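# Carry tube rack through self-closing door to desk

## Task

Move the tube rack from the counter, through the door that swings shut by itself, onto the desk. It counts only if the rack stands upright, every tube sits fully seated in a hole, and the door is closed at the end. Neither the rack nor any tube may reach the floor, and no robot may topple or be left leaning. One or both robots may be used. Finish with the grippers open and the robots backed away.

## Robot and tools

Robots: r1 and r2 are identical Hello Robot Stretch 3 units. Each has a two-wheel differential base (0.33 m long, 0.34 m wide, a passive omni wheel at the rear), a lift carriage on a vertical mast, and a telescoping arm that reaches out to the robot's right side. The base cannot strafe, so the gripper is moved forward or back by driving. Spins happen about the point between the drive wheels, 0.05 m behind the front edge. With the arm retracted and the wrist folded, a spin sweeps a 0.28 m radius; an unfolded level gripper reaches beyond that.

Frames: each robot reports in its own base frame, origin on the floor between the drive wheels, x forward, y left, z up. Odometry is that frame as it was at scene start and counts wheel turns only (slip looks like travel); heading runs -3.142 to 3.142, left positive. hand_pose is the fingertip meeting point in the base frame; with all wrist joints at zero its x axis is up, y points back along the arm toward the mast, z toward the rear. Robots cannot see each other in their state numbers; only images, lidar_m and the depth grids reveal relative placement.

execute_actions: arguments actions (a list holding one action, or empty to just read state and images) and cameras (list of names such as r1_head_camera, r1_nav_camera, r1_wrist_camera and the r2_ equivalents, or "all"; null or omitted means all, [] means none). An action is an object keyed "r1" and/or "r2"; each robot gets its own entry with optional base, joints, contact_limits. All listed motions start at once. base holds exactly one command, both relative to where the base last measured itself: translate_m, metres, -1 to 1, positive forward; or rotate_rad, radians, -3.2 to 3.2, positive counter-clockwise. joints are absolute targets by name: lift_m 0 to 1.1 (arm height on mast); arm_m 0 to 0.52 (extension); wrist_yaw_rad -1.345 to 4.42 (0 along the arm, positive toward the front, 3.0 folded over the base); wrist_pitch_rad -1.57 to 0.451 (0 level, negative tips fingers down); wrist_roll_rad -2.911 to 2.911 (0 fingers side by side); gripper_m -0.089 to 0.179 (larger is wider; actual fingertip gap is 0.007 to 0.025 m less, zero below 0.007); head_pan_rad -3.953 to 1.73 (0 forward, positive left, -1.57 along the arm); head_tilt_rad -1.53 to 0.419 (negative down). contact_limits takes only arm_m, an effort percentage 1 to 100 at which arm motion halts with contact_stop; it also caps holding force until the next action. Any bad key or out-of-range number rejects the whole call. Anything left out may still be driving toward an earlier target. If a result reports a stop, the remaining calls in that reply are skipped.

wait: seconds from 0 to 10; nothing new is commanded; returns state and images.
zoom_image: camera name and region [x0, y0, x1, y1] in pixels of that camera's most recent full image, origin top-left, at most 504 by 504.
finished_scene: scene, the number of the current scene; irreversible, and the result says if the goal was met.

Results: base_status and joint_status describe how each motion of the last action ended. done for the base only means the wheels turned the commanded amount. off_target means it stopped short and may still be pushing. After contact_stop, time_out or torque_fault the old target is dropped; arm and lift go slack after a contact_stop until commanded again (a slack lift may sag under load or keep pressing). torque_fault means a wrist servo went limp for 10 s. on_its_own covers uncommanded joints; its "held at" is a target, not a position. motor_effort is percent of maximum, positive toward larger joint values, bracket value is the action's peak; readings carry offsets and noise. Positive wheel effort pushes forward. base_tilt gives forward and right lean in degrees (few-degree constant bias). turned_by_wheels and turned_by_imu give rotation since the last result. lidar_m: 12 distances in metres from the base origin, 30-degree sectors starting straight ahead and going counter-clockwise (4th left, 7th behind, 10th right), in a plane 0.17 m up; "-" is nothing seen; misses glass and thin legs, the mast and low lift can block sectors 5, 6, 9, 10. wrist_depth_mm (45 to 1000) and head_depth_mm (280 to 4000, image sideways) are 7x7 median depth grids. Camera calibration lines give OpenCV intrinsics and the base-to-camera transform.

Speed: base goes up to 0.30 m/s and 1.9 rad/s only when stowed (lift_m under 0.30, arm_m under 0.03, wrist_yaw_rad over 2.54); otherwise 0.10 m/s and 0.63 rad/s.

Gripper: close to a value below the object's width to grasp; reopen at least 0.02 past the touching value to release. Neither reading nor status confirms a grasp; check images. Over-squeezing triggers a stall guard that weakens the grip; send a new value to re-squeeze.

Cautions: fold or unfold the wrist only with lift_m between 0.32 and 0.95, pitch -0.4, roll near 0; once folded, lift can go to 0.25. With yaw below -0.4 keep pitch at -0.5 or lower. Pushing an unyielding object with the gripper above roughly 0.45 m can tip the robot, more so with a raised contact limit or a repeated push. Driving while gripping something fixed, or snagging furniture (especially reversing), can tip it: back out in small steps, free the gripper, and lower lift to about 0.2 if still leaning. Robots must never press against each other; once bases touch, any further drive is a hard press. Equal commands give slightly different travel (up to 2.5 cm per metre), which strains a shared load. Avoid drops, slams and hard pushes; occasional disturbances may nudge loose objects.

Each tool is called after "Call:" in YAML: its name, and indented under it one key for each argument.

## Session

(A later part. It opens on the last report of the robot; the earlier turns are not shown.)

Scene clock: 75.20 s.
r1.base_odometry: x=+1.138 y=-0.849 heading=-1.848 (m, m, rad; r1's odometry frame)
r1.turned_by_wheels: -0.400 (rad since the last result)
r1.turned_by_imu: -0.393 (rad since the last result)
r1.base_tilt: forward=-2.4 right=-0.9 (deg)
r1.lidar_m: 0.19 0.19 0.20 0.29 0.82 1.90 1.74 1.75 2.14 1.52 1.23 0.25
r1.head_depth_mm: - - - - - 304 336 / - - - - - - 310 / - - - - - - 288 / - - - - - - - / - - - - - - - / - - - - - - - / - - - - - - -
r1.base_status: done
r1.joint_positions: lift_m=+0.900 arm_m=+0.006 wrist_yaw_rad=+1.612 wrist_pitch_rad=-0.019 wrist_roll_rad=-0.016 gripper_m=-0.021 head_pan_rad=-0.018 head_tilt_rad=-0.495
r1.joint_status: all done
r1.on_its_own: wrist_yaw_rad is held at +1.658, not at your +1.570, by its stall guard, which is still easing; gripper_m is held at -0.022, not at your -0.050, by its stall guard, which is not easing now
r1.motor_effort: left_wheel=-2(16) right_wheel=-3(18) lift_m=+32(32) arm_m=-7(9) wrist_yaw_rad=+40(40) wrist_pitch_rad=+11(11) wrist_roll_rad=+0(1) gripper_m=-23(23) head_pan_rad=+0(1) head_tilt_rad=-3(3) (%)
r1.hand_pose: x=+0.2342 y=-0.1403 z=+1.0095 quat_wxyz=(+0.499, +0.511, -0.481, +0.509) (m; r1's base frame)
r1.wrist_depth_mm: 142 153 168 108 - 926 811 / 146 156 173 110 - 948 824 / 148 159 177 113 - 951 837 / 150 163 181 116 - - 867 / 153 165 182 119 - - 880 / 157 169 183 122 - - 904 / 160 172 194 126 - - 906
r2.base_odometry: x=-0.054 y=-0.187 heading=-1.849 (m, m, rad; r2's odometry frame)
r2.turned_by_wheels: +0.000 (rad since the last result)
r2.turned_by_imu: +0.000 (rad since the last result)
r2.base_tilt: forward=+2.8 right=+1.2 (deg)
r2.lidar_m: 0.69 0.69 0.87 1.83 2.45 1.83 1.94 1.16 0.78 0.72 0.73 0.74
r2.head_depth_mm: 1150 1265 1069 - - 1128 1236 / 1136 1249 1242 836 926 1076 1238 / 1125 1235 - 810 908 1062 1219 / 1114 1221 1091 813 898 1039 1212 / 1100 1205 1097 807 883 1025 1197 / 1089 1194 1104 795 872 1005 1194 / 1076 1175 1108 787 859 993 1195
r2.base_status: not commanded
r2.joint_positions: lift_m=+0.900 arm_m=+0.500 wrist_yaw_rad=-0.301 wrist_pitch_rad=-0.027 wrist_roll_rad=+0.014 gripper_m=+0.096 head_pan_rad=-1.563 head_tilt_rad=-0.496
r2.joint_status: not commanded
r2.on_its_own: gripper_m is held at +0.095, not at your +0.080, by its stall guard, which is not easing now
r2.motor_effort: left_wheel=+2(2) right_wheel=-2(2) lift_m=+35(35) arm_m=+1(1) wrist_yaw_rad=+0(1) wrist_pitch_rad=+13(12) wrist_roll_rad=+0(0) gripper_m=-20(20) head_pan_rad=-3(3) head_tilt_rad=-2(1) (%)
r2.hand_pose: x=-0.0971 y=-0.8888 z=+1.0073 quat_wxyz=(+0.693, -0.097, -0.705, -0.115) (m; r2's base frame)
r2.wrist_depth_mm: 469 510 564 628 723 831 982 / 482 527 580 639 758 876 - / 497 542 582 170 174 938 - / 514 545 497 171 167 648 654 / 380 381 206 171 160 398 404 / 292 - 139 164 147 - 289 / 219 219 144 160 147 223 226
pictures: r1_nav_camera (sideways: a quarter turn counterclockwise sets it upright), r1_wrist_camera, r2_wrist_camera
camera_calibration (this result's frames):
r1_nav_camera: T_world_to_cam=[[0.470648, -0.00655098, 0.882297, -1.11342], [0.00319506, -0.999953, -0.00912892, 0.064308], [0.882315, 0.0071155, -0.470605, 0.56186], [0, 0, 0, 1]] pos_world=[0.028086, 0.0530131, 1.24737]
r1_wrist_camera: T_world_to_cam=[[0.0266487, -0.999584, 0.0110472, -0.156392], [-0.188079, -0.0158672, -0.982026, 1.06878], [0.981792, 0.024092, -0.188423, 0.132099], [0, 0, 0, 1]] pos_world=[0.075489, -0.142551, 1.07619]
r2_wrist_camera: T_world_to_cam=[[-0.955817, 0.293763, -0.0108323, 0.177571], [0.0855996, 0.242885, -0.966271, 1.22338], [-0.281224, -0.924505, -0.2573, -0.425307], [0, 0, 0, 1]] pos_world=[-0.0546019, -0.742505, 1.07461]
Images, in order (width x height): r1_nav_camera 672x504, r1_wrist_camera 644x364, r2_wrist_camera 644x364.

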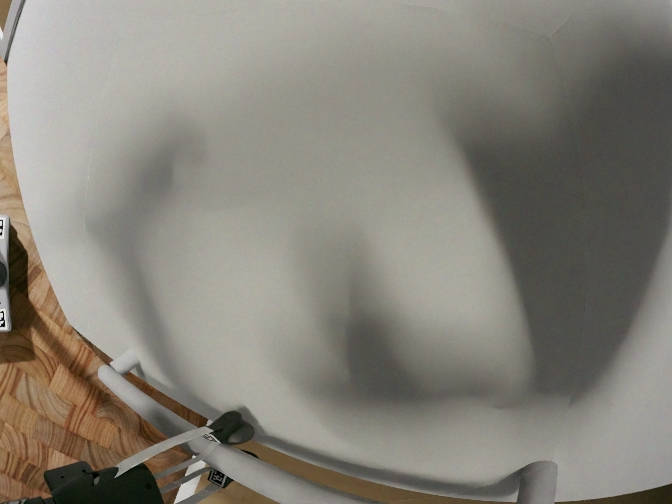

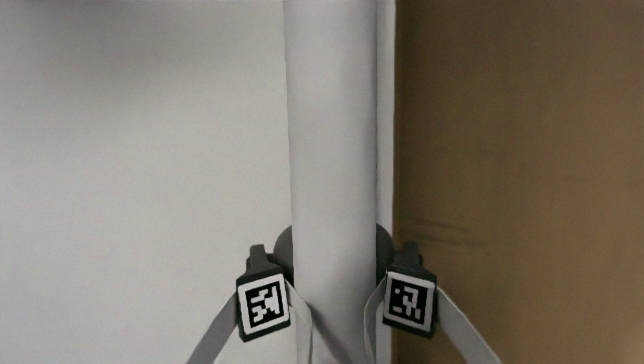

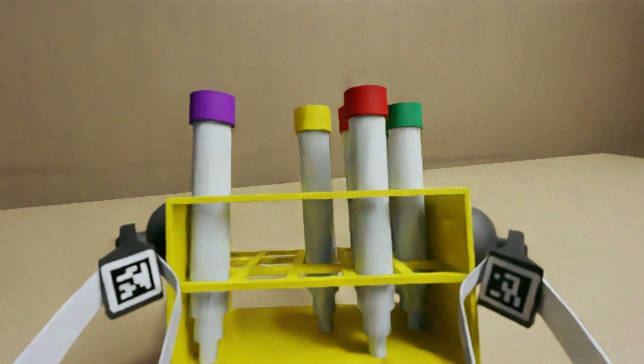

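Rack tilted; regrasp closer.

Call:
execute_actions:
  actions:
    - {"r1":{"base":{"translate_m":-0.4},"joints":{"arm_m":0.05}},"r2":{"joints":{"arm_m":0.46,"lift_m":0.85}}}
  cameras: []

Call:
execute_actions:
  actions:
    - {"r1":{"base":{"rotate_rad":-0.4},"joints":{"arm_m":0.005,"wrist_yaw_rad":1.8}},"r2":{"joints":{"gripper_m":0.179}}}
  cameras: []

Call:
execute_actions:
  actions:
    - {"r1":{"base":{"translate_m":-0.3}},"r2":{"base":{"translate_m":-0.012},"joints":{"arm_m":0.505,"lift_m":0.855}}}
  cameras: ["r2_wrist_camera"]

Call:
execute_actions:
  actions:
    - {"r2":{"joints":{"gripper_m":0.05}}}
  cameras: []

Call:
execute_actions:
  actions:
    - {"r2":{"joints":{"lift_m":0.9}}}
  cameras: ["r2_wrist_camera","r1_nav_camera"]

Scene clock: 91.67 s.
r1.base_odometry: x=+1.248 y=-0.465 heading=-1.848 (m, m, rad; r1's odometry frame)
r1.turned_by_wheels: +0.000 (rad since the last result)
r1.turned_by_imu: +0.001 (rad since the last result)
r1.base_tilt: forward=-2.4 right=-1.0 (deg)
r1.lidar_m: 0.27 0.28 0.37 0.79 1.24 1.59 1.47 1.35 1.89 1.91 0.39 0.28
r1.head_depth_mm: - - - - - 303 346 / - - - - - 298 341 / - - - - - 297 337 / - - - - - 295 332 / - - - - - 293 327 / - - - - - 291 323 / - - - - - 289 319
r1.base_status: done
r1.joint_positions: lift_m=+0.900 arm_m=+0.050 wrist_yaw_rad=+1.495 wrist_pitch_rad=-0.018 wrist_roll_rad=-0.016 gripper_m=-0.022 head_pan_rad=-0.018 head_tilt_rad=-0.495
r1.joint_status: all done
r1.on_its_own: wrist_yaw_rad is held at +1.517, not at your +1.570, by its stall guard, which is not easing now; gripper_m is held at -0.022, not at your -0.050, by its stall guard, which is not easing now; wrist_yaw_rad is at rest, and its effort (+19) is outside its rest range (-12 to +12)
r1.motor_effort: left_wheel=+1(9) right_wheel=-2(14) lift_m=+33(32) arm_m=-1(9) wrist_yaw_rad=+19(52) wrist_pitch_rad=+10(11) wrist_roll_rad=+0(0) gripper_m=-21(24) head_pan_rad=+0(0) head_tilt_rad=-2(2) (%)
r1.hand_pose: x=+0.2337 y=-0.2145 z=+1.0099 quat_wxyz=(+0.527, +0.482, -0.510, +0.480) (m; r1's base frame)
r1.wrist_depth_mm: 171 173 178 108 190 - - / 175 179 183 111 194 - - / 179 182 188 114 199 - - / 183 187 193 117 204 - - / 186 192 197 120 210 - - / 192 195 201 123 - - - / 196 200 209 126 222 - -
r2.base_odometry: x=-0.054 y=-0.187 heading=-1.849 (m, m, rad; r2's odometry frame)
r2.turned_by_wheels: +0.000 (rad since the last result)
r2.turned_by_imu: +0.001 (rad since the last result)
r2.base_tilt: forward=+2.9 right=+1.3 (deg)
r2.lidar_m: 0.68 0.69 0.87 1.83 2.44 1.46 1.94 1.16 0.78 0.72 0.73 0.74
r2.head_depth_mm: 1154 1261 1066 804 - - 1209 / 1138 1246 1148 - 941 1080 1241 / 1124 1238 1198 833 907 1064 1217 / 1112 1220 1127 815 899 1038 1222 / 1097 1208 1092 805 884 1023 1195 / 1089 1192 1102 795 871 1009 1193 / 1076 1177 1109 787 858 994 1198
r2.base_status: not commanded
r2.joint_positions: lift_m=+0.850 arm_m=+0.460 wrist_yaw_rad=-0.301 wrist_pitch_rad=-0.009 wrist_roll_rad=+0.016 gripper_m=+0.096 head_pan_rad=-1.563 head_tilt_rad=-0.496
r2.joint_status: all done
r2.on_its_own: gripper_m is held at +0.095, not at your +0.080, by its stall guard, which is not easing now
r2.motor_effort: left_wheel=+2(2) right_wheel=-2(2) lift_m=+21(33) arm_m=-4(3) wrist_yaw_rad=+0(1) wrist_pitch_rad=+4(12) wrist_roll_rad=-1(1) gripper_m=-21(20) head_pan_rad=-3(3) head_tilt_rad=-1(2) (%)
r2.hand_pose: x=-0.0972 y=-0.8498 z=+0.9625 quat_wxyz=(+0.693, -0.103, -0.705, -0.109) (m; r2's base frame)
r2.wrist_depth_mm: 497 540 618 670 752 888 - / 506 550 626 667 759 950 - / 528 575 639 155 148 973 - / 471 470 132 154 140 491 501 / 282 263 159 165 155 294 296 / 204 - 144 169 145 - 210 / - 159 148 153 147 159 163
pictures: none
No camera images: the call's "cameras" was empty. Leave "cameras" out to get every camera's image.

Scene clock: 93.43 s.
r1.base_odometry: x=+1.248 y=-0.465 heading=-2.248 (m, m, rad; r1's odometry frame)
r1.turned_by_wheels: -0.400 (rad since the last result)
r1.turned_by_imu: -0.398 (rad since the last result)
r1.base_tilt: forward=-2.5 right=-0.9 (deg)
r1.lidar_m: 0.22 0.21 0.24 0.38 0.86 1.50 1.59 1.35 1.89 1.89 1.76 0.26
r1.head_depth_mm: - - - - - 304 346 / - - - - - 290 324 / - - - - - - 301 / - - - - - - 288 / - - - - - - - / - - - - - - - / - - - - - - -
r1.base_status: done
r1.joint_positions: lift_m=+0.900 arm_m=+0.006 wrist_yaw_rad=+1.691 wrist_pitch_rad=-0.017 wrist_roll_rad=-0.014 gripper_m=-0.021 head_pan_rad=-0.018 head_tilt_rad=-0.495
r1.joint_status: wrist_yaw_rad off_target (ended at +1.691, target +1.800); the others done
r1.on_its_own: gripper_m is held at -0.022, not at your -0.050, by its stall guard, which is not easing now; wrist_yaw_rad is at rest, and its effort (+94) is outside its rest range (-12 to +12)
r1.motor_effort: left_wheel=-12(15) right_wheel=+0(12) lift_m=+32(32) arm_m=-12(12) wrist_yaw_rad=+94(95) wrist_pitch_rad=+9(10) wrist_roll_rad=-1(1) gripper_m=-28(29) head_pan_rad=+0(0) head_tilt_rad=-2(2) (%)
r1.hand_pose: x=+0.2326 y=-0.1205 z=+1.0100 quat_wxyz=(+0.477, +0.529, -0.461, +0.529) (m; r1's base frame)
r1.wrist_depth_mm: 156 162 173 110 196 - - / 159 166 176 112 202 - - / 162 170 181 116 206 - - / 165 173 184 119 212 - - / 169 177 188 120 219 - - / 173 181 192 122 126 - - / 176 186 197 127 229 - -
r2.base_odometry: x=-0.054 y=-0.187 heading=-1.849 (m, m, rad; r2's odometry frame)
r2.turned_by_wheels: +0.000 (rad since the last result)
r2.turned_by_imu: +0.000 (rad since the last result)
r2.base_tilt: forward=+2.8 right=+1.3 (deg)
r2.lidar_m: 0.69 0.69 0.87 1.83 2.45 1.47 1.94 1.15 0.78 0.72 0.73 0.74
r2.head_depth_mm: 1150 1266 1066 807 - - 1210 / 1136 1256 1113 - 941 1076 1236 / 1124 1236 1201 830 909 1062 1213 / 1112 1219 1161 816 898 1043 1218 / 1101 1210 1100 805 886 1024 1195 / 1087 1188 1103 796 871 1007 1193 / 1079 1175 1109 785 861 991 1196
r2.base_status: not commanded
r2.joint_positions: lift_m=+0.850 arm_m=+0.460 wrist_yaw_rad=-0.301 wrist_pitch_rad=-0.016 wrist_roll_rad=+0.016 gripper_m=+0.179 head_pan_rad=-1.563 head_tilt_rad=-0.496
r2.joint_status: all done
r2.motor_effort: left_wheel=+2(2) right_wheel=-2(2) lift_m=+21(21) arm_m=-3(4) wrist_yaw_rad=+0(1) wrist_pitch_rad=+7(7) wrist_roll_rad=-1(1) gripper_m=-1(82) head_pan_rad=-4(2) head_tilt_rad=-1(1) (%)
r2.hand_pose: x=-0.0972 y=-0.8496 z=+0.9610 quat_wxyz=(+0.693, -0.101, -0.705, -0.111) (m; r2's base frame)
r2.wrist_depth_mm: 504 538 603 678 787 893 - / 507 557 621 688 757 928 - / 531 574 633 155 148 969 - / 449 452 131 154 148 475 485 / 296 258 146 165 158 265 289 / - 189 147 173 145 193 207 / 149 156 148 153 148 159 153
pictures: none
No camera images: the call's "cameras" was empty. Leave "cameras" out to get every camera's image.

Scene clock: 97.40 s.
r1.base_odometry: x=+1.436 y=-0.231 heading=-2.248 (m, m, rad; r1's odometry frame)
r1.turned_by_wheels: +0.000 (rad since the last result)
r1.turned_by_imu: +0.002 (rad since the last result)
r1.base_tilt: forward=-2.3 right=-1.0 (deg)
r1.lidar_m: 0.27 0.27 0.37 0.80 0.94 1.30 1.30 1.25 1.14 1.81 2.10 0.28
r1.head_depth_mm: - - - - - 302 346 / - - - - - 298 341 / - - - - - 296 336 / - - - - - 294 330 / - - - - - 292 326 / - - - - - 290 320 / - - - - - 288 316
r1.base_status: done
r1.joint_positions: lift_m=+0.900 arm_m=+0.005 wrist_yaw_rad=+1.470 wrist_pitch_rad=-0.018 wrist_roll_rad=-0.015 gripper_m=-0.022 head_pan_rad=-0.018 head_tilt_rad=-0.495
r1.joint_status: not commanded
r1.on_its_own: wrist_yaw_rad is held at +1.480, not at your +1.800, by its stall guard, which is not easing now; gripper_m is held at -0.022, not at your -0.050, by its stall guard, which is not easing now
r1.motor_effort: left_wheel=+2(18) right_wheel=-5(9) lift_m=+32(32) arm_m=-3(12) wrist_yaw_rad=+9(97) wrist_pitch_rad=+10(10) wrist_roll_rad=+0(0) gripper_m=-21(30) head_pan_rad=+0(0) head_tilt_rad=-2(3) (%)
r1.hand_pose: x=+0.2331 y=-0.1761 z=+1.0098 quat_wxyz=(+0.533, +0.475, -0.516, +0.473) (m; r1's base frame)
r1.wrist_depth_mm: 168 172 177 108 190 - - / 171 175 183 111 196 - - / 176 180 186 114 201 - - / 179 184 190 117 207 - - / 183 188 196 120 212 - - / 188 194 198 122 - - - / 192 198 208 126 224 - -
r2.base_odometry: x=-0.050 y=-0.176 heading=-1.849 (m, m, rad; r2's odometry frame)
r2.turned_by_wheels: +0.000 (rad since the last result)
r2.turned_by_imu: +0.001 (rad since the last result)
r2.base_tilt: forward=+2.9 right=+1.3 (deg)
r2.lidar_m: 0.70 0.70 0.88 1.87 2.45 1.24 1.30 1.16 0.78 0.72 0.73 0.75
r2.head_depth_mm: 1151 1270 1068 806 - - 1209 / 1137 1249 1152 836 939 1076 1236 / 1121 1235 1247 825 912 1061 1217 / 1114 1220 1165 816 900 1045 1219 / 1100 1208 1096 808 885 1022 1190 / 1091 1194 1104 798 872 1007 1201 / 1077 1175 1108 788 862 991 1198
r2.base_status: done
r2.joint_positions: lift_m=+0.855 arm_m=+0.505 wrist_yaw_rad=-0.301 wrist_pitch_rad=-0.016 wrist_roll_rad=+0.016 gripper_m=+0.179 head_pan_rad=-1.563 head_tilt_rad=-0.496
r2.joint_status: all done
r2.motor_effort: left_wheel=+1(2) right_wheel=-2(9) lift_m=+34(36) arm_m=+3(2) wrist_yaw_rad=+0(0) wrist_pitch_rad=+7(7) wrist_roll_rad=-1(1) gripper_m=-2(0) head_pan_rad=-3(3) head_tilt_rad=-2(1) (%)
r2.hand_pose: x=-0.0972 y=-0.8940 z=+0.9652 quat_wxyz=(+0.693, -0.101, -0.705, -0.111) (m; r2's base frame)
r2.wrist_depth_mm: 459 506 563 626 704 824 990 / 483 508 578 643 729 877 - / 495 518 603 134 103 889 - / 464 414 156 137 129 494 501 / 307 117 126 129 110 125 299 / - 123 146 147 135 115 215 / 155 149 138 146 121 152 159
pictures: r2_wrist_camera
camera_calibration (this result's frames):
r2_wrist_camera: T_world_to_cam=[[-0.955883, 0.293467, -0.0128141, 0.180235], [0.0842368, 0.232064, -0.969046, 1.17681], [-0.281409, -0.927375, -0.246547, -0.453906], [0, 0, 0, 1]] pos_world=[-0.0545811, -0.74693, 1.03079]
Images, in order (width x height): r2_wrist_camera 644x364.

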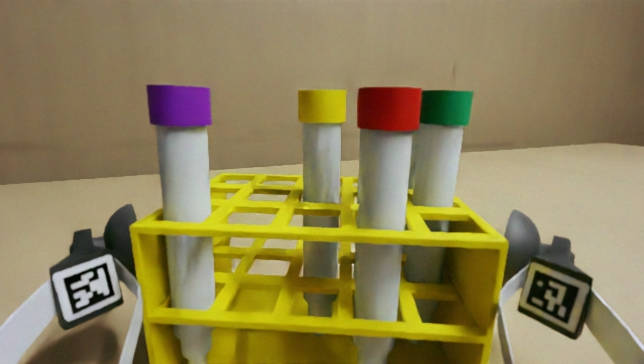

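Scene clock: 99.17 s.
r1.base_odometry: x=+1.436 y=-0.231 heading=-2.248 (m, m, rad; r1's odometry frame)
r1.turned_by_wheels: +0.000 (rad since the last result)
r1.turned_by_imu: +0.000 (rad since the last result)
r1.base_tilt: forward=-2.4 right=-0.8 (deg)
r1.lidar_m: 0.27 0.28 0.37 0.80 0.95 1.30 1.30 1.25 1.14 1.81 2.09 0.28
r1.head_depth_mm: - - - - - 302 346 / - - - - - 298 341 / - - - - - 296 336 / - - - - - 294 330 / - - - - - 291 325 / - - - - - 290 321 / - - - - - 288 317
r1.base_status: not commanded
r1.joint_positions: lift_m=+0.900 arm_m=+0.005 wrist_yaw_rad=+1.470 wrist_pitch_rad=-0.018 wrist_roll_rad=-0.015 gripper_m=-0.022 head_pan_rad=-0.018 head_tilt_rad=-0.495
r1.joint_status: not commanded
r1.on_its_own: wrist_yaw_rad is held at +1.480, not at your +1.800, by its stall guard, which is not easing now; gripper_m is held at -0.022, not at your -0.050, by its stall guard, which is not easing now
r1.motor_effort: left_wheel=+1(1) right_wheel=-5(5) lift_m=+32(33) arm_m=-3(3) wrist_yaw_rad=+9(9) wrist_pitch_rad=+10(10) wrist_roll_rad=-1(0) gripper_m=-20(20) head_pan_rad=+0(0) head_tilt_rad=-2(2) (%)
r1.hand_pose: x=+0.2331 y=-0.1761 z=+1.0098 quat_wxyz=(+0.533, +0.475, -0.516, +0.473) (m; r1's base frame)
r1.wrist_depth_mm: 168 171 178 108 191 - - / 171 176 181 111 197 - - / 176 180 186 113 201 - - / 178 184 191 117 206 - - / 183 188 195 119 214 - - / 187 193 199 122 - - - / 192 198 207 126 225 - -
r2.base_odometry: x=-0.050 y=-0.176 heading=-1.849 (m, m, rad; r2's odometry frame)
r2.turned_by_wheels: +0.000 (rad since the last result)
r2.turned_by_imu: +0.000 (rad since the last result)
r2.base_tilt: forward=+2.8 right=+1.3 (deg)
r2.lidar_m: 0.70 0.71 0.89 1.86 2.45 1.24 1.30 1.16 0.78 0.72 0.73 0.75
r2.head_depth_mm: 1157 1268 1071 804 - - 1210 / 1140 1255 1151 836 941 1078 1242 / 1127 1237 1248 824 909 1063 1219 / 1117 1218 1161 816 899 1043 1216 / 1103 1204 1094 806 886 1025 1194 / 1084 1195 1098 797 876 1009 1199 / 1079 1173 1107 786 862 992 1194
r2.base_status: not commanded
r2.joint_positions: lift_m=+0.855 arm_m=+0.505 wrist_yaw_rad=-0.300 wrist_pitch_rad=-0.016 wrist_roll_rad=+0.016 gripper_m=+0.052 head_pan_rad=-1.563 head_tilt_rad=-0.496
r2.joint_status: all done
r2.motor_effort: left_wheel=+1(1) right_wheel=-2(2) lift_m=+35(34) arm_m=+2(3) wrist_yaw_rad=+0(0) wrist_pitch_rad=+7(7) wrist_roll_rad=-1(1) gripper_m=-44(99) head_pan_rad=-3(2) head_tilt_rad=-1(2) (%)
r2.hand_pose: x=-0.0971 y=-0.8940 z=+0.9652 quat_wxyz=(+0.693, -0.101, -0.705, -0.111) (m; r2's base frame)
r2.wrist_depth_mm: 463 512 559 637 717 819 969 / 481 509 583 639 734 858 - / 494 525 603 141 131 903 - / 461 415 150 144 138 495 498 / 285 133 165 151 125 322 299 / 219 137 140 138 140 - 214 / 155 155 152 152 137 164 166
pictures: none
No camera images: the call's "cameras" was empty. Leave "cameras" out to get every camera's image.

Scene clock: 100.40 s.
r1.base_odometry: x=+1.436 y=-0.231 heading=-2.248 (m, m, rad; r1's odometry frame)
r1.turned_by_wheels: +0.000 (rad since the last result)
r1.turned_by_imu: +0.000 (rad since the last result)
r1.base_tilt: forward=-2.4 right=-0.9 (deg)
r1.lidar_m: 0.27 0.28 0.37 0.80 0.95 1.30 1.30 1.25 1.13 1.81 2.10 0.28
r1.head_depth_mm: - - - - - 302 346 / - - - - - 298 341 / - - - - - 295 336 / - - - - - 294 331 / - - - - - 292 325 / - - - - - 290 321 / - - - - - 289 316
r1.base_status: not commanded
r1.joint_positions: lift_m=+0.900 arm_m=+0.005 wrist_yaw_rad=+1.470 wrist_pitch_rad=-0.018 wrist_roll_rad=-0.015 gripper_m=-0.022 head_pan_rad=-0.018 head_tilt_rad=-0.495
r1.joint_status: not commanded
r1.on_its_own: wrist_yaw_rad is held at +1.480, not at your +1.800, by its stall guard, which is not easing now; gripper_m is held at -0.022, not at your -0.050, by its stall guard, which is not easing now
r1.motor_effort: left_wheel=+2(1) right_wheel=-5(4) lift_m=+32(32) arm_m=-3(3) wrist_yaw_rad=+9(9) wrist_pitch_rad=+10(10) wrist_roll_rad=-1(1) gripper_m=-20(20) head_pan_rad=+0(0) head_tilt_rad=-2(3) (%)
r1.hand_pose: x=+0.2331 y=-0.1761 z=+1.0098 quat_wxyz=(+0.533, +0.475, -0.516, +0.473) (m; r1's base frame)
r1.wrist_depth_mm: 168 172 179 108 191 - - / 172 176 182 111 196 - - / 175 179 186 114 201 - - / 178 186 191 117 207 - - / 183 189 196 119 212 - - / 187 193 199 122 - - - / 191 197 207 126 223 - -
r2.base_odometry: x=-0.050 y=-0.176 heading=-1.849 (m, m, rad; r2's odometry frame)
r2.turned_by_wheels: +0.000 (rad since the last result)
r2.turned_by_imu: +0.000 (rad since the last result)
r2.base_tilt: forward=+2.9 right=+1.4 (deg)
r2.lidar_m: 0.70 0.71 0.89 1.86 2.45 1.23 1.30 1.15 0.78 0.72 0.73 0.75
r2.head_depth_mm: 1155 1269 1066 - - 1127 1241 / 1135 1253 1237 838 926 1078 1240 / 1127 1235 - 810 909 1060 1210 / 1115 1223 1089 814 899 1041 1218 / 1102 1207 1092 807 887 1022 1188 / 1089 1195 1103 797 873 1009 1193 / 1077 1180 1105 787 859 993 1198
r2.base_status: not commanded
r2.joint_positions: lift_m=+0.900 arm_m=+0.505 wrist_yaw_rad=-0.300 wrist_pitch_rad=-0.027 wrist_roll_rad=+0.016 gripper_m=+0.059 head_pan_rad=-1.563 head_tilt_rad=-0.496
r2.joint_status: all done
r2.on_its_own: gripper_m is held at +0.057, not at your +0.050, by its stall guard, which is still easing
r2.motor_effort: left_wheel=+1(1) right_wheel=-2(2) lift_m=+35(36) arm_m=+2(3) wrist_yaw_rad=+0(0) wrist_pitch_rad=+12(13) wrist_roll_rad=-1(1) gripper_m=-40(44) head_pan_rad=-2(3) head_tilt_rad=-2(1) (%)
r2.hand_pose: x=-0.0970 y=-0.8937 z=+1.0073 quat_wxyz=(+0.692, -0.097, -0.706, -0.115) (m; r2's base frame)
r2.wrist_depth_mm: 467 504 561 624 711 827 960 / 480 516 577 643 736 861 - / 488 533 597 147 139 935 - / 504 546 173 149 150 648 655 / 380 136 178 153 132 430 399 / 294 136 140 142 143 - 288 / 209 201 153 154 138 222 224
pictures: r1_nav_camera (sideways: a quarter turn counterclockwise sets it upright), r2_wrist_camera
camera_calibration (this result's frames):
r1_nav_camera: T_world_to_cam=[[0.470917, -0.00655591, 0.882153, -1.11324], [0.00319212, -0.999953, -0.00913541, 0.0643164], [0.882172, 0.00711796, -0.470874, 0.562211], [0, 0, 0, 1]] pos_world=[0.0280694, 0.0530133, 1.24736]
r2_wrist_camera: T_world_to_cam=[[-0.955923, 0.293335, -0.0128427, 0.180772], [0.0873633, 0.242396, -0.966236, 1.22426], [-0.280318, -0.924769, -0.257339, -0.429955], [0, 0, 0, 1]] pos_world=[-0.054675, -0.747393, 1.0746]
Images, in order (width x height): r1_nav_camera 672x504, r2_wrist_camera 644x364.

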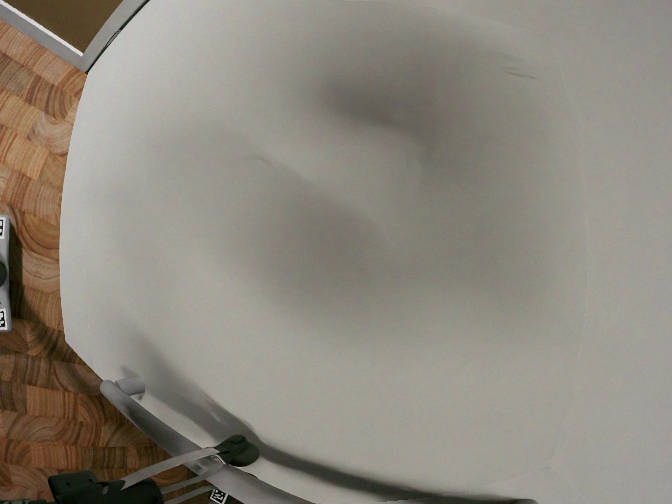

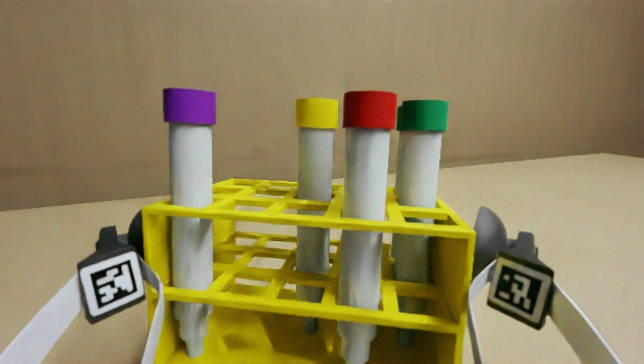

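Call:
execute_actions:
  actions:
    - {"r1":{"base":{"translate_m":-0.15}},"r2":{"joints":{"arm_m":0.47,"lift_m":0.852}}}
  cameras: []

Call:
execute_actions:
  actions:
    - {"r2":{"joints":{"gripper_m":0.179}}}
  cameras: []

Call:
execute_actions:
  actions:
    - {"r2":{"base":{"translate_m":0.025},"joints":{"arm_m":0.495,"wrist_yaw_rad":-0.42}}}
  cameras: ["r2_wrist_camera"]

Call:
execute_actions:
  actions:
    - {"r2":{"joints":{"gripper_m":0.097}}}
  cameras: []

Call:
execute_actions:
  actions:
    - {"r2":{"joints":{"lift_m":0.9}}}
  cameras: ["r2_wrist_camera"]

Scene clock: 110.43 s.
r1.base_odometry: x=+1.530 y=-0.114 heading=-2.248 (m, m, rad; r1's odometry frame)
r1.turned_by_wheels: +0.000 (rad since the last result)
r1.turned_by_imu: +0.002 (rad since the last result)
r1.base_tilt: forward=-2.3 right=-0.9 (deg)
r1.lidar_m: 0.29 0.32 0.48 0.85 0.99 1.16 1.16 1.36 1.05 1.77 2.06 0.29
r1.head_depth_mm: - - - - 288 312 352 / - - - - 289 315 358 / - - - - 290 319 363 / - - - - 293 324 367 / - - - - 294 328 374 / - - - - 295 332 379 / - - - - 299 336 384
r1.base_status: done
r1.joint_positions: lift_m=+0.900 arm_m=+0.005 wrist_yaw_rad=+1.522 wrist_pitch_rad=-0.017 wrist_roll_rad=-0.015 gripper_m=-0.021 head_pan_rad=-0.018 head_tilt_rad=-0.495
r1.joint_status: not commanded
r1.on_its_own: wrist_yaw_rad is held at +1.480, not at your +1.800, by its stall guard, which is still easing; gripper_m is held at -0.022, not at your -0.050, by its stall guard, which is not easing now
r1.motor_effort: left_wheel=+10(9) right_wheel=-8(11) lift_m=+32(32) arm_m=+1(3) wrist_yaw_rad=-35(35) wrist_pitch_rad=+10(10) wrist_roll_rad=+0(0) gripper_m=-22(23) head_pan_rad=+0(0) head_tilt_rad=-2(3) (%)
r1.hand_pose: x=+0.2341 y=-0.1626 z=+1.0100 quat_wxyz=(+0.521, +0.488, -0.504, +0.487) (m; r1's base frame)
r1.wrist_depth_mm: 194 189 185 107 180 - - / 198 196 191 110 184 - - / 202 200 195 113 189 - - / 210 205 202 116 193 - - / 214 211 206 119 198 - - / 220 216 213 122 203 - - / 226 224 218 125 209 - -
r2.base_odometry: x=-0.050 y=-0.176 heading=-1.849 (m, m, rad; r2's odometry frame)
r2.turned_by_wheels: +0.000 (rad since the last result)
r2.turned_by_imu: +0.001 (rad since the last result)
r2.base_tilt: forward=+2.8 right=+1.3 (deg)
r2.lidar_m: 0.70 0.70 0.88 1.86 2.45 1.13 1.14 1.16 0.78 0.72 0.73 0.76
r2.head_depth_mm: 1157 1270 1072 805 - - 1210 / 1142 1252 1143 - 942 1082 1242 / 1127 1237 1249 833 908 1062 1218 / 1114 1218 1162 817 899 1046 1219 / 1101 1206 1091 808 886 1026 1194 / 1091 1191 1101 796 872 1006 1198 / 1077 1177 1108 790 860 992 1199
r2.base_status: not commanded
r2.joint_positions: lift_m=+0.852 arm_m=+0.470 wrist_yaw_rad=-0.299 wrist_pitch_rad=+0.003 wrist_roll_rad=+0.009 gripper_m=+0.094 head_pan_rad=-1.563 head_tilt_rad=-0.496
r2.joint_status: all done
r2.on_its_own: gripper_m is held at +0.093, not at your +0.050, by its stall guard, which is not easing now
r2.motor_effort: left_wheel=+2(1) right_wheel=-3(2) lift_m=+20(32) arm_m=-4(3) wrist_yaw_rad=-1(1) wrist_pitch_rad=-1(13) wrist_roll_rad=+2(2) gripper_m=-22(20) head_pan_rad=-2(3) head_tilt_rad=-1(1) (%)
r2.hand_pose: x=-0.0971 y=-0.8602 z=+0.9678 quat_wxyz=(+0.696, -0.107, -0.702, -0.104) (m; r2's base frame)
r2.wrist_depth_mm: 486 534 591 662 750 881 - / 512 543 610 672 797 921 - / 513 567 646 153 146 956 - / 492 508 148 156 152 553 572 / 297 274 138 163 141 305 322 / 213 - 147 159 140 - 225 / 165 166 153 161 156 170 172
pictures: none
No camera images: the call's "cameras" was empty. Leave "cameras" out to get every camera's image.

Scene clock: 111.77 s.
r1.base_odometry: x=+1.530 y=-0.114 heading=-2.248 (m, m, rad; r1's odometry frame)
r1.turned_by_wheels: +0.000 (rad since the last result)
r1.turned_by_imu: +0.000 (rad since the last result)
r1.base_tilt: forward=-2.4 right=-0.9 (deg)
r1.lidar_m: 0.29 0.32 0.48 0.85 0.99 1.16 1.16 1.36 1.05 1.77 2.06 0.29
r1.head_depth_mm: - - - - 288 312 352 / - - - - 289 316 358 / - - - - 290 319 363 / - - - - 293 324 369 / - - - - 294 328 374 / - - - - 295 332 379 / - - - - 299 336 386
r1.base_status: not commanded
r1.joint_positions: lift_m=+0.900 arm_m=+0.005 wrist_yaw_rad=+1.541 wrist_pitch_rad=-0.017 wrist_roll_rad=-0.015 gripper_m=-0.022 head_pan_rad=-0.018 head_tilt_rad=-0.495
r1.joint_status: not commanded
r1.on_its_own: wrist_yaw_rad is held at +1.539, not at your +1.800, by its stall guard, which is not easing now; gripper_m is held at -0.022, not at your -0.050, by its stall guard, which is not easing now
r1.motor_effort: left_wheel=+4(10) right_wheel=-5(8) lift_m=+32(32) arm_m=+1(1) wrist_yaw_rad=-3(36) wrist_pitch_rad=+10(10) wrist_roll_rad=+0(0) gripper_m=-20(23) head_pan_rad=-1(0) head_tilt_rad=-2(1) (%)
r1.hand_pose: x=+0.2343 y=-0.1575 z=+1.0100 quat_wxyz=(+0.516, +0.493, -0.499, +0.492) (m; r1's base frame)
r1.wrist_depth_mm: 194 193 187 108 179 - - / 201 197 193 111 184 - - / 208 202 197 114 189 - - / 212 208 205 116 193 - - / 218 214 209 120 198 - - / 225 219 216 122 202 - - / 231 226 221 126 210 - -
r2.base_odometry: x=-0.050 y=-0.176 heading=-1.849 (m, m, rad; r2's odometry frame)
r2.turned_by_wheels: +0.000 (rad since the last result)
r2.turned_by_imu: +0.000 (rad since the last result)
r2.base_tilt: forward=+2.7 right=+1.4 (deg)
r2.lidar_m: 0.70 0.70 0.88 1.86 2.44 1.13 1.14 1.16 0.78 0.72 0.73 0.75
r2.head_depth_mm: 1151 1263 1070 804 - - 1209 / 1138 1248 1150 - 942 1082 1240 / 1129 1235 1158 831 910 1057 1209 / 1114 1221 1162 815 898 1044 1216 / 1101 1208 1091 808 886 1026 1192 / 1089 1196 1099 795 875 1006 1191 / 1073 1184 1103 786 859 995 1194
r2.base_status: not commanded
r2.joint_positions: lift_m=+0.852 arm_m=+0.470 wrist_yaw_rad=-0.299 wrist_pitch_rad=-0.016 wrist_roll_rad=+0.009 gripper_m=+0.179 head_pan_rad=-1.563 head_tilt_rad=-0.496
r2.joint_status: all done
r2.motor_effort: left_wheel=+2(2) right_wheel=-2(2) lift_m=+22(22) arm_m=-3(4) wrist_yaw_rad=-1(1) wrist_pitch_rad=+7(8) wrist_roll_rad=+2(2) gripper_m=+1(85) head_pan_rad=-3(4) head_tilt_rad=-1(1) (%)
r2.hand_pose: x=-0.0969 y=-0.8597 z=+0.9630 quat_wxyz=(+0.695, -0.100, -0.703, -0.111) (m; r2's base frame)
r2.wrist_depth_mm: 491 536 588 661 749 870 - / 502 552 611 678 752 916 - / 525 570 637 153 148 967 - / 444 449 133 155 148 497 508 / 299 263 148 164 144 271 299 / - 191 148 167 140 198 214 / 151 156 151 156 151 162 157
pictures: none
No camera images: the call's "cameras" was empty. Leave "cameras" out to get every camera's image.

Scene clock: 113.67 s.
r1.base_odometry: x=+1.530 y=-0.114 heading=-2.248 (m, m, rad; r1's odometry frame)
r1.turned_by_wheels: +0.000 (rad since the last result)
r1.turned_by_imu: +0.001 (rad since the last result)
r1.base_tilt: forward=-2.3 right=-0.9 (deg)
r1.lidar_m: 0.29 0.32 0.48 0.85 0.99 1.16 1.16 1.36 1.07 1.77 2.06 0.29
r1.head_depth_mm: - - - - 288 312 352 / - - - - 289 316 358 / - - - - 290 319 363 / - - - - 293 324 369 / - - - - 294 328 374 / - - - - 295 332 379 / - - - - 298 336 385
r1.base_status: not commanded
r1.joint_positions: lift_m=+0.900 arm_m=+0.005 wrist_yaw_rad=+1.541 wrist_pitch_rad=-0.017 wrist_roll_rad=-0.015 gripper_m=-0.022 head_pan_rad=-0.018 head_tilt_rad=-0.495
r1.joint_status: not commanded
r1.on_its_own: wrist_yaw_rad is held at +1.539, not at your +1.800, by its stall guard, which is not easing now; gripper_m is held at -0.022, not at your -0.050, by its stall guard, which is not easing now
r1.motor_effort: left_wheel=+4(5) right_wheel=-5(5) lift_m=+32(32) arm_m=+1(1) wrist_yaw_rad=-2(2) wrist_pitch_rad=+10(10) wrist_roll_rad=+0(0) gripper_m=-20(21) head_pan_rad=+0(0) head_tilt_rad=-2(2) (%)
r1.hand_pose: x=+0.2343 y=-0.1575 z=+1.0100 quat_wxyz=(+0.516, +0.493, -0.499, +0.492) (m; r1's base frame)
r1.wrist_depth_mm: 196 192 188 108 181 - - / 203 196 192 111 183 - - / 206 203 197 113 189 - - / 212 207 204 116 194 - - / 219 213 206 120 198 - - / 225 221 214 123 202 - - / 232 226 221 126 212 - -
r2.base_odometry: x=-0.057 y=-0.200 heading=-1.849 (m, m, rad; r2's odometry frame)
r2.turned_by_wheels: +0.000 (rad since the last result)
r2.turned_by_imu: +0.000 (rad since the last result)
r2.base_tilt: forward=+2.7 right=+1.2 (deg)
r2.lidar_m: 0.67 0.68 0.85 1.80 2.45 1.16 1.16 1.15 0.78 0.72 0.73 0.73
r2.head_depth_mm: 1147 1269 1065 804 - - 1214 / 1138 1253 1110 - 939 1076 1245 / 1120 1232 1245 825 913 1057 1216 / 1110 1222 1124 812 895 1042 1218 / 1096 1204 1092 808 881 1021 1191 / 1087 1194 1099 795 872 1005 1198 / 1074 1172 1103 785 856 988 1197
r2.base_status: done
r2.joint_positions: lift_m=+0.852 arm_m=+0.495 wrist_yaw_rad=-0.418 wrist_pitch_rad=-0.016 wrist_roll_rad=+0.009 gripper_m=+0.179 head_pan_rad=-1.563 head_tilt_rad=-0.496
r2.joint_status: all done
r2.motor_effort: left_wheel=+1(7) right_wheel=-2(6) lift_m=+22(21) arm_m=+3(4) wrist_yaw_rad=-3(5) wrist_pitch_rad=+7(7) wrist_roll_rad=+2(2) gripper_m=+0(0) head_pan_rad=-3(2) head_tilt_rad=-1(2) (%)
r2.hand_pose: x=-0.1252 y=-0.8735 z=+0.9629 quat_wxyz=(+0.688, -0.141, -0.696, -0.152) (m; r2's base frame)
r2.wrist_depth_mm: 462 515 587 674 812 - - / 475 527 601 670 789 - - / 490 540 627 700 139 - - / 440 448 134 160 131 495 505 / 297 182 120 151 123 131 302 / - 151 126 146 129 131 213 / 151 154 143 156 151 155 157
pictures: r2_wrist_camera
camera_calibration (this result's frames):
r2_wrist_camera: T_world_to_cam=[[-0.915165, 0.403038, -0.00577566, 0.241419], [0.104359, 0.223076, -0.969199, 1.167], [-0.389335, -0.88758, -0.246212, -0.42242], [0, 0, 0, 1]] pos_world=[-0.0653117, -0.732562, 1.02844]
Images, in order (width x height): r2_wrist_camera 644x364.

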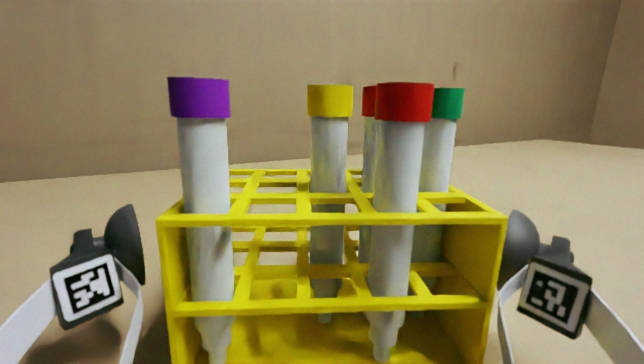

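Scene clock: 114.97 s.
r1.base_odometry: x=+1.530 y=-0.114 heading=-2.248 (m, m, rad; r1's odometry frame)
r1.turned_by_wheels: +0.000 (rad since the last result)
r1.turned_by_imu: +0.000 (rad since the last result)
r1.base_tilt: forward=-2.4 right=-0.9 (deg)
r1.lidar_m: 0.29 0.31 0.48 0.85 0.99 1.16 1.16 1.36 1.07 1.76 2.06 0.29
r1.head_depth_mm: - - - - 288 312 352 / - - - - 289 316 359 / - - - - 290 320 363 / - - - - 293 324 369 / - - - - 294 328 375 / - - - - 295 332 380 / - - - - 298 336 385
r1.base_status: not commanded
r1.joint_positions: lift_m=+0.900 arm_m=+0.005 wrist_yaw_rad=+1.541 wrist_pitch_rad=-0.017 wrist_roll_rad=-0.015 gripper_m=-0.022 head_pan_rad=-0.018 head_tilt_rad=-0.495
r1.joint_status: not commanded
r1.on_its_own: wrist_yaw_rad is held at +1.539, not at your +1.800, by its stall guard, which is not easing now; gripper_m is held at -0.022, not at your -0.050, by its stall guard, which is not easing now
r1.motor_effort: left_wheel=+4(5) right_wheel=-5(5) lift_m=+32(32) arm_m=+1(1) wrist_yaw_rad=-2(2) wrist_pitch_rad=+10(10) wrist_roll_rad=+0(0) gripper_m=-20(21) head_pan_rad=-1(0) head_tilt_rad=-2(1) (%)
r1.hand_pose: x=+0.2343 y=-0.1575 z=+1.0100 quat_wxyz=(+0.516, +0.493, -0.499, +0.492) (m; r1's base frame)
r1.wrist_depth_mm: 196 191 187 108 180 - - / 202 197 192 111 184 - - / 205 203 198 113 189 - - / 212 208 202 116 194 - - / 218 214 208 120 197 - - / 224 218 215 123 202 - - / 233 227 222 126 211 - -
r2.base_odometry: x=-0.057 y=-0.200 heading=-1.849 (m, m, rad; r2's odometry frame)
r2.turned_by_wheels: +0.000 (rad since the last result)
r2.turned_by_imu: +0.000 (rad since the last result)
r2.base_tilt: forward=+2.8 right=+1.4 (deg)
r2.lidar_m: 0.67 0.68 0.85 1.80 2.45 1.16 1.16 1.15 0.78 0.72 0.73 0.73
r2.head_depth_mm: 1149 1268 1068 803 - - 1205 / 1138 1254 1068 - 936 1072 1243 / 1124 1233 1240 825 911 1058 1215 / 1112 1215 1124 814 896 1037 1215 / 1102 1199 1092 804 884 1018 1192 / 1084 1191 1104 793 868 1004 1196 / 1076 1180 1107 785 858 988 1196
r2.base_status: not commanded
r2.joint_positions: lift_m=+0.852 arm_m=+0.495 wrist_yaw_rad=-0.419 wrist_pitch_rad=-0.016 wrist_roll_rad=+0.009 gripper_m=+0.098 head_pan_rad=-1.563 head_tilt_rad=-0.496
r2.joint_status: all done
r2.motor_effort: left_wheel=+1(1) right_wheel=-2(2) lift_m=+21(21) arm_m=+3(3) wrist_yaw_rad=-2(3) wrist_pitch_rad=+7(7) wrist_roll_rad=+2(2) gripper_m=-20(94) head_pan_rad=-2(3) head_tilt_rad=-1(1) (%)
r2.hand_pose: x=-0.1255 y=-0.8733 z=+0.9629 quat_wxyz=(+0.688, -0.142, -0.696, -0.152) (m; r2's base frame)
r2.wrist_depth_mm: 462 514 584 664 818 987 - / 473 520 599 687 814 - - / 494 539 617 151 145 - - / 443 448 145 153 147 487 507 / 276 258 135 161 145 273 296 / 206 - 142 142 144 - 212 / - 158 149 156 150 162 164
pictures: none
No camera images: the call's "cameras" was empty. Leave "cameras" out to get every camera's image.

Scene clock: 116.23 s.
r1.base_odometry: x=+1.530 y=-0.114 heading=-2.248 (m, m, rad; r1's odometry frame)
r1.turned_by_wheels: +0.000 (rad since the last result)
r1.turned_by_imu: +0.000 (rad since the last result)
r1.base_tilt: forward=-2.2 right=-1.0 (deg)
r1.lidar_m: 0.29 0.32 0.48 0.85 0.99 1.16 1.16 1.36 1.08 1.77 2.06 0.29
r1.head_depth_mm: - - - - 288 312 352 / - - - - 289 316 359 / - - - - 290 320 363 / - - - - 293 324 368 / - - - - 294 328 374 / - - - - 295 332 379 / - - - - 299 337 385
r1.base_status: not commanded
r1.joint_positions: lift_m=+0.900 arm_m=+0.005 wrist_yaw_rad=+1.541 wrist_pitch_rad=-0.017 wrist_roll_rad=-0.015 gripper_m=-0.022 head_pan_rad=-0.018 head_tilt_rad=-0.495
r1.joint_status: not commanded
r1.on_its_own: wrist_yaw_rad is held at +1.539, not at your +1.800, by its stall guard, which is not easing now; gripper_m is held at -0.022, not at your -0.050, by its stall guard, which is not easing now
r1.motor_effort: left_wheel=+4(4) right_wheel=-5(5) lift_m=+32(32) arm_m=+1(2) wrist_yaw_rad=-2(2) wrist_pitch_rad=+9(10) wrist_roll_rad=+0(0) gripper_m=-21(20) head_pan_rad=+0(0) head_tilt_rad=-1(2) (%)
r1.hand_pose: x=+0.2343 y=-0.1575 z=+1.0100 quat_wxyz=(+0.516, +0.493, -0.499, +0.492) (m; r1's base frame)
r1.wrist_depth_mm: 196 192 188 108 180 - - / 201 198 192 111 184 - - / 206 202 197 114 188 - - / 212 209 204 116 193 - - / 218 214 208 119 198 - - / 225 219 215 122 203 - - / 232 226 222 126 211 - -
r2.base_odometry: x=-0.057 y=-0.200 heading=-1.849 (m, m, rad; r2's odometry frame)
r2.turned_by_wheels: +0.000 (rad since the last result)
r2.turned_by_imu: +0.000 (rad since the last result)
r2.base_tilt: forward=+2.9 right=+1.2 (deg)
r2.lidar_m: 0.67 0.68 0.85 1.80 2.45 1.16 1.17 1.16 0.77 0.72 0.73 0.73
r2.head_depth_mm: 1147 1264 1067 - - 1127 1235 / 1136 1249 824 820 925 1077 1241 / 1124 1236 - 809 911 1059 1218 / 1108 1213 1125 813 895 1041 1219 / 1098 1204 1094 805 880 1022 1194 / 1088 1191 1099 793 872 1005 1195 / 1074 1181 1103 786 857 989 1202
r2.base_status: not commanded
r2.joint_positions: lift_m=+0.900 arm_m=+0.495 wrist_yaw_rad=-0.419 wrist_pitch_rad=-0.028 wrist_roll_rad=+0.009 gripper_m=+0.098 head_pan_rad=-1.563 head_tilt_rad=-0.496
r2.joint_status: all done
r2.motor_effort: left_wheel=+1(1) right_wheel=-2(2) lift_m=+35(36) arm_m=+2(3) wrist_yaw_rad=-2(2) wrist_pitch_rad=+13(13) wrist_roll_rad=+2(2) gripper_m=-20(19) head_pan_rad=-3(3) head_tilt_rad=-1(1) (%)
r2.hand_pose: x=-0.1253 y=-0.8730 z=+1.0072 quat_wxyz=(+0.687, -0.138, -0.697, -0.156) (m; r2's base frame)
r2.wrist_depth_mm: 458 513 581 675 800 994 - / 474 524 606 687 829 - - / 489 540 632 152 148 - - / 506 555 146 154 149 657 673 / 376 353 139 163 145 372 402 / 289 - 142 143 144 - 291 / 217 219 149 157 151 223 228
pictures: r2_wrist_camera
camera_calibration (this result's frames):
r2_wrist_camera: T_world_to_cam=[[-0.91465, 0.404205, -0.00580872, 0.24249], [0.109319, 0.233485, -0.966196, 1.21655], [-0.389185, -0.884366, -0.257745, -0.396737], [0, 0, 0, 1]] pos_world=[-0.0656021, -0.732923, 1.07458]
Images, in order (width x height): r2_wrist_camera 644x364.

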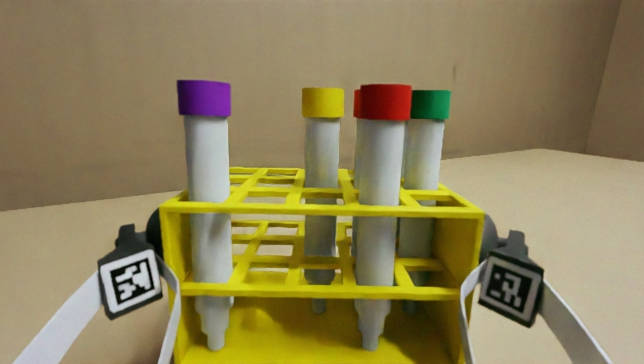

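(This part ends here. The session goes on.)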